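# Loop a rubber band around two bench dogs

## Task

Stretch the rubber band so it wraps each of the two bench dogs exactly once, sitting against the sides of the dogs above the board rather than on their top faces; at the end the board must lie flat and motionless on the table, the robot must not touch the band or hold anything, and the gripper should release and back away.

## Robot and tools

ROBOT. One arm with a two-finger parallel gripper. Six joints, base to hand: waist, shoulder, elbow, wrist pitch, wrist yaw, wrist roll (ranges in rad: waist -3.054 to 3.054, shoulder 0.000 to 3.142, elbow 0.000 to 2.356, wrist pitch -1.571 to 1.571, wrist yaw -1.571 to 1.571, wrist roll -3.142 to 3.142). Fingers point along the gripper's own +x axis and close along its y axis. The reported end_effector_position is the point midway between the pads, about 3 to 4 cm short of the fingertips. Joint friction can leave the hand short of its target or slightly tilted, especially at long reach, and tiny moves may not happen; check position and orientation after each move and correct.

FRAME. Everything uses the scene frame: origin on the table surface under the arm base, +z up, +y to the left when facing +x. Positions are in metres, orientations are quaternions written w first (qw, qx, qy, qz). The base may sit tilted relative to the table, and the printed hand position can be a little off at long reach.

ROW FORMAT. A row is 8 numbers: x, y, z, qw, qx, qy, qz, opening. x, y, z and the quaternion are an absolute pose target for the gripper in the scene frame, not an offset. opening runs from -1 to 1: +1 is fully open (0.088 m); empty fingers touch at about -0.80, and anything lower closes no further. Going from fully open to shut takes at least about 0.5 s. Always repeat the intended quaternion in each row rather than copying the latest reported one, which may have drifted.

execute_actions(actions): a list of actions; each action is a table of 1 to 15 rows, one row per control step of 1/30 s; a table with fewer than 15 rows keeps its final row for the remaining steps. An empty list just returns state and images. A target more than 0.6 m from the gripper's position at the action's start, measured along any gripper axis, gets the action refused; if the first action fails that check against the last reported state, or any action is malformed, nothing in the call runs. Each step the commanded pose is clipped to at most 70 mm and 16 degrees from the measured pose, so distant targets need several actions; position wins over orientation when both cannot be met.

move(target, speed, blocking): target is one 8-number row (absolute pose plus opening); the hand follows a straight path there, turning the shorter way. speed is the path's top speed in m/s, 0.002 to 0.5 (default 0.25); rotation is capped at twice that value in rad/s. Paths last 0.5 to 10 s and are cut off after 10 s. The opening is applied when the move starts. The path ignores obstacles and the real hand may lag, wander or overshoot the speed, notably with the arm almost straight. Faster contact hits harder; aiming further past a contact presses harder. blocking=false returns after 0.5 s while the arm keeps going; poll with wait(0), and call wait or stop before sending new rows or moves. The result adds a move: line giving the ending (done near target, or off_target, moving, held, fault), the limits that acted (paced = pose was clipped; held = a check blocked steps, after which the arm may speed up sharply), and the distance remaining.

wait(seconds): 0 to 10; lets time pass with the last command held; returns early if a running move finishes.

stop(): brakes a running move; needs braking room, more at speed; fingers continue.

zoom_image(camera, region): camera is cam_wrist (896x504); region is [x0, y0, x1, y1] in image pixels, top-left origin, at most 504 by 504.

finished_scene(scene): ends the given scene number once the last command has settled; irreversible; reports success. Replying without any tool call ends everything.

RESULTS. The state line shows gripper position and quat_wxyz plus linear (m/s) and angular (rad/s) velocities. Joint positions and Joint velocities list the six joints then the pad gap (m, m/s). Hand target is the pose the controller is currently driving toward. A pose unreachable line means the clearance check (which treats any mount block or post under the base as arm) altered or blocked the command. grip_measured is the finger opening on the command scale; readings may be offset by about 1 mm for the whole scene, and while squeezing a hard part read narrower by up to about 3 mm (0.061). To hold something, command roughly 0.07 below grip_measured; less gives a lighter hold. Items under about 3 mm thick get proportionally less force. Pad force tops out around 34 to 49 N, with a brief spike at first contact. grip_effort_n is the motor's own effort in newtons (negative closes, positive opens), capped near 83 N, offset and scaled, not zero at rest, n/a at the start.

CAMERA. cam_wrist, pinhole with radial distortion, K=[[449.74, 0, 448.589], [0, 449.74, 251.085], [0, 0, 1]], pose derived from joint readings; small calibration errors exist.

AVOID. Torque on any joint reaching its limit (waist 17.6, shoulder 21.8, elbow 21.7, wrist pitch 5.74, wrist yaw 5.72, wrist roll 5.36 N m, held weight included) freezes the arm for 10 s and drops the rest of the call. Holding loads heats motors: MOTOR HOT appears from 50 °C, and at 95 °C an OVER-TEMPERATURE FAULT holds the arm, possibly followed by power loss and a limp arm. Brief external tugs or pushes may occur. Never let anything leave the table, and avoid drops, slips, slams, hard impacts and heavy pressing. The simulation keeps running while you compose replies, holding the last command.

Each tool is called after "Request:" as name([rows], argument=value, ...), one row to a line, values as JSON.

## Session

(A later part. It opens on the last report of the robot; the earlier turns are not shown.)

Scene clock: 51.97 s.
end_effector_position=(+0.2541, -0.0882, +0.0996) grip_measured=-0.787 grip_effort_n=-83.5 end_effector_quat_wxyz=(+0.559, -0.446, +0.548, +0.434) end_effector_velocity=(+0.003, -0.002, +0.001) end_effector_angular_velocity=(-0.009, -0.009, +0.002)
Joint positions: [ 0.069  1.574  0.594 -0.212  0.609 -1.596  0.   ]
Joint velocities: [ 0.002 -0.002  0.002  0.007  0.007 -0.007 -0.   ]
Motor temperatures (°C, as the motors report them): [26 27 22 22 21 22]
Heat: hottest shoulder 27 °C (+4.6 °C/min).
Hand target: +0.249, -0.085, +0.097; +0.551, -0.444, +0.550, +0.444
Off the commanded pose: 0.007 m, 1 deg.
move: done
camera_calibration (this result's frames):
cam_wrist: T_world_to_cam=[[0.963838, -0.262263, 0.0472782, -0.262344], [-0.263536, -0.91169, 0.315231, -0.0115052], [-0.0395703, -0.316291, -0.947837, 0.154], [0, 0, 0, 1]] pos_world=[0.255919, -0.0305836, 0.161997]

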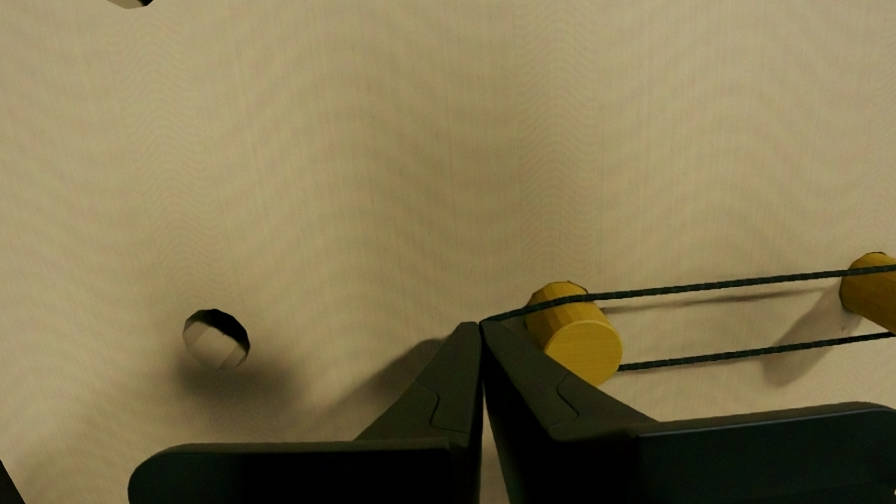

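Request:
execute_actions([
  [[0.249,-0.085,0.095,0.5507,-0.4436,0.5507,0.4436,-0.78],[0.249,-0.085,0.095,0.5507,-0.4436,0.5507,0.4436,-0.76],[0.249,-0.085,0.095,0.5507,-0.4436,0.5507,0.4436,-0.74],[0.249,-0.085,0.095,0.5507,-0.4436,0.5507,0.4436,-0.72],[0.249,-0.085,0.095,0.5507,-0.4436,0.5507,0.4436,-0.70],[0.249,-0.085,0.095,0.5507,-0.4436,0.5507,0.4436,-0.68],[0.249,-0.085,0.095,0.5507,-0.4436,0.5507,0.4436,-0.66]],
])

Scene clock: 53.00 s.
end_effector_position=(+0.2522, -0.0863, +0.0973) grip_measured=-0.665 grip_effort_n=12.3 end_effector_quat_wxyz=(+0.555, -0.445, +0.549, +0.439) end_effector_velocity=(-0.001, +0.000, +0.001) end_effector_angular_velocity=(+0.007, +0.002, -0.008)
Joint positions: [ 0.069  1.587  0.593 -0.211  0.609 -1.595  0.006]
Joint velocities: [-0.002 -0.007 -0.002 -0.007 -0.007  0.007  0.001]
Motor temperatures (°C, as the motors report them): [26 27 22 22 21 22]
Heat: hottest shoulder 27 °C (+4.5 °C/min).
Hand target: +0.249, -0.085, +0.095; +0.551, -0.444, +0.551, +0.444
Off the commanded pose: 0.004 m, 1 deg.
camera_calibration (this result's frames):
cam_wrist: T_world_to_cam=[[0.965802, -0.256614, 0.0370922, -0.258959], [-0.254946, -0.913832, 0.316091, -0.0119522], [-0.0472175, -0.314738, -0.948003, 0.154424], [0, 0, 0, 1]] pos_world=[0.254348, -0.0287719, 0.159778]

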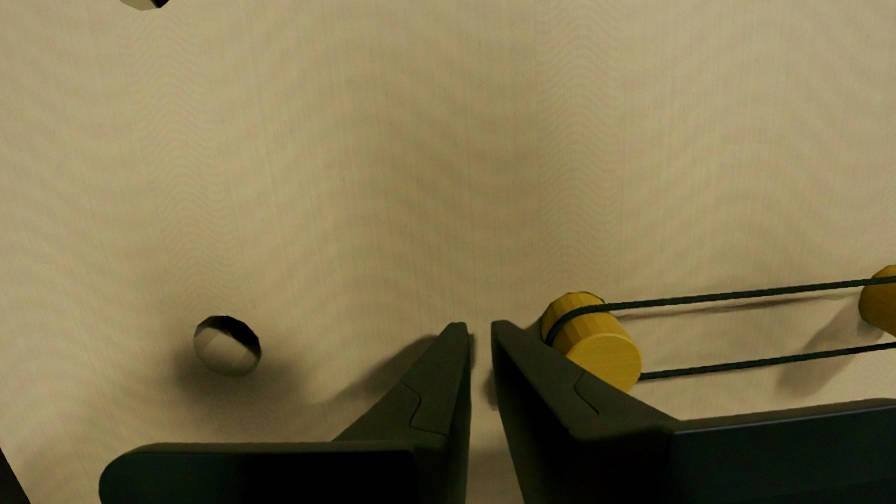

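The band slipped off the fingertip onto dog B. Now I'll lift clear and check both dogs.

Request:
move(target=[0.27, -0.11, 0.20, 0.5507, -0.4436, 0.5507, 0.4436, -0.66], speed=0.15)

Scene clock: 54.70 s.
end_effector_position=(+0.2660, -0.1082, +0.1966) grip_measured=-0.663 grip_effort_n=11.4 end_effector_quat_wxyz=(+0.546, -0.442, +0.552, +0.450) end_effector_velocity=(-0.003, +0.001, +0.001) end_effector_angular_velocity=(+0.008, +0.012, +0.020)
Joint positions: [ 0.258  1.381  0.856 -0.844  0.661 -1.366  0.007]
Joint velocities: [ 0.002 -0.002  0.002 -0.022 -0.007 -0.007 -0.   ]
Motor temperatures (°C, as the motors report them): [26 27 22 22 21 22]
Heat: hottest shoulder 27 °C (+4.4 °C/min).
Hand target: +0.269, -0.110, +0.200; +0.552, -0.443, +0.550, +0.443
Off the commanded pose: 0.006 m, 1 deg.
move: done
camera_calibration (this result's frames):
cam_wrist: T_world_to_cam=[[0.970154, -0.242204, 0.0117925, -0.276141], [-0.233249, -0.918778, 0.318499, -0.0666644], [-0.066307, -0.311744, -0.94785, 0.247725], [0, 0, 0, 1]] pos_world=[0.268776, -0.0509057, 0.259295]

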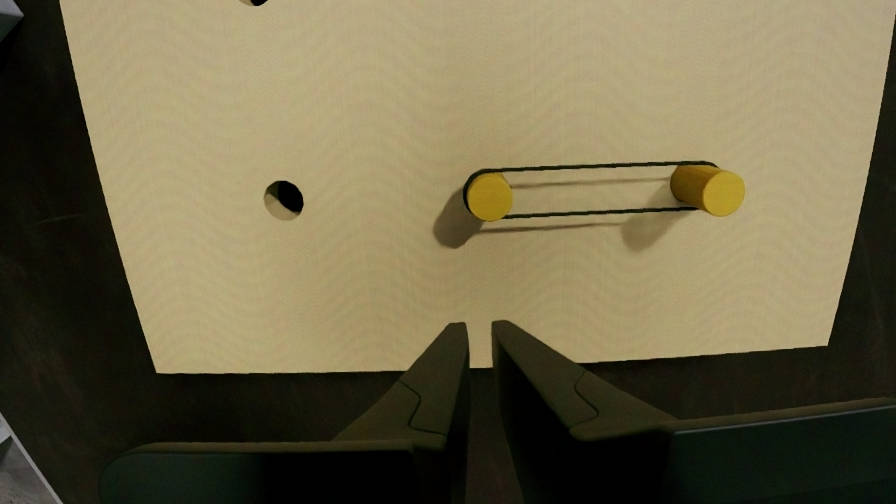

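Request:
zoom_image(camera="cam_wrist", region=[430, 130, 780, 270])

Region (430, 130, 780, 270) of cam_wrist's 896x504 image, scaled by 1.440, with more detail than that image has; it fills the top 202 rows of this view, and the rest is white.

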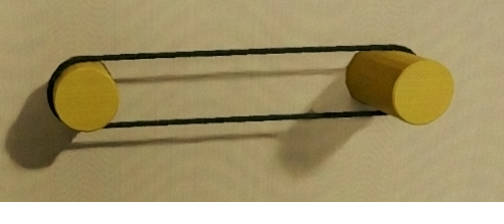

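The band sits round both dogs at mid height, and the gripper is clear.

Request:
finished_scene(scene=1)

The scene is finished: the task was done.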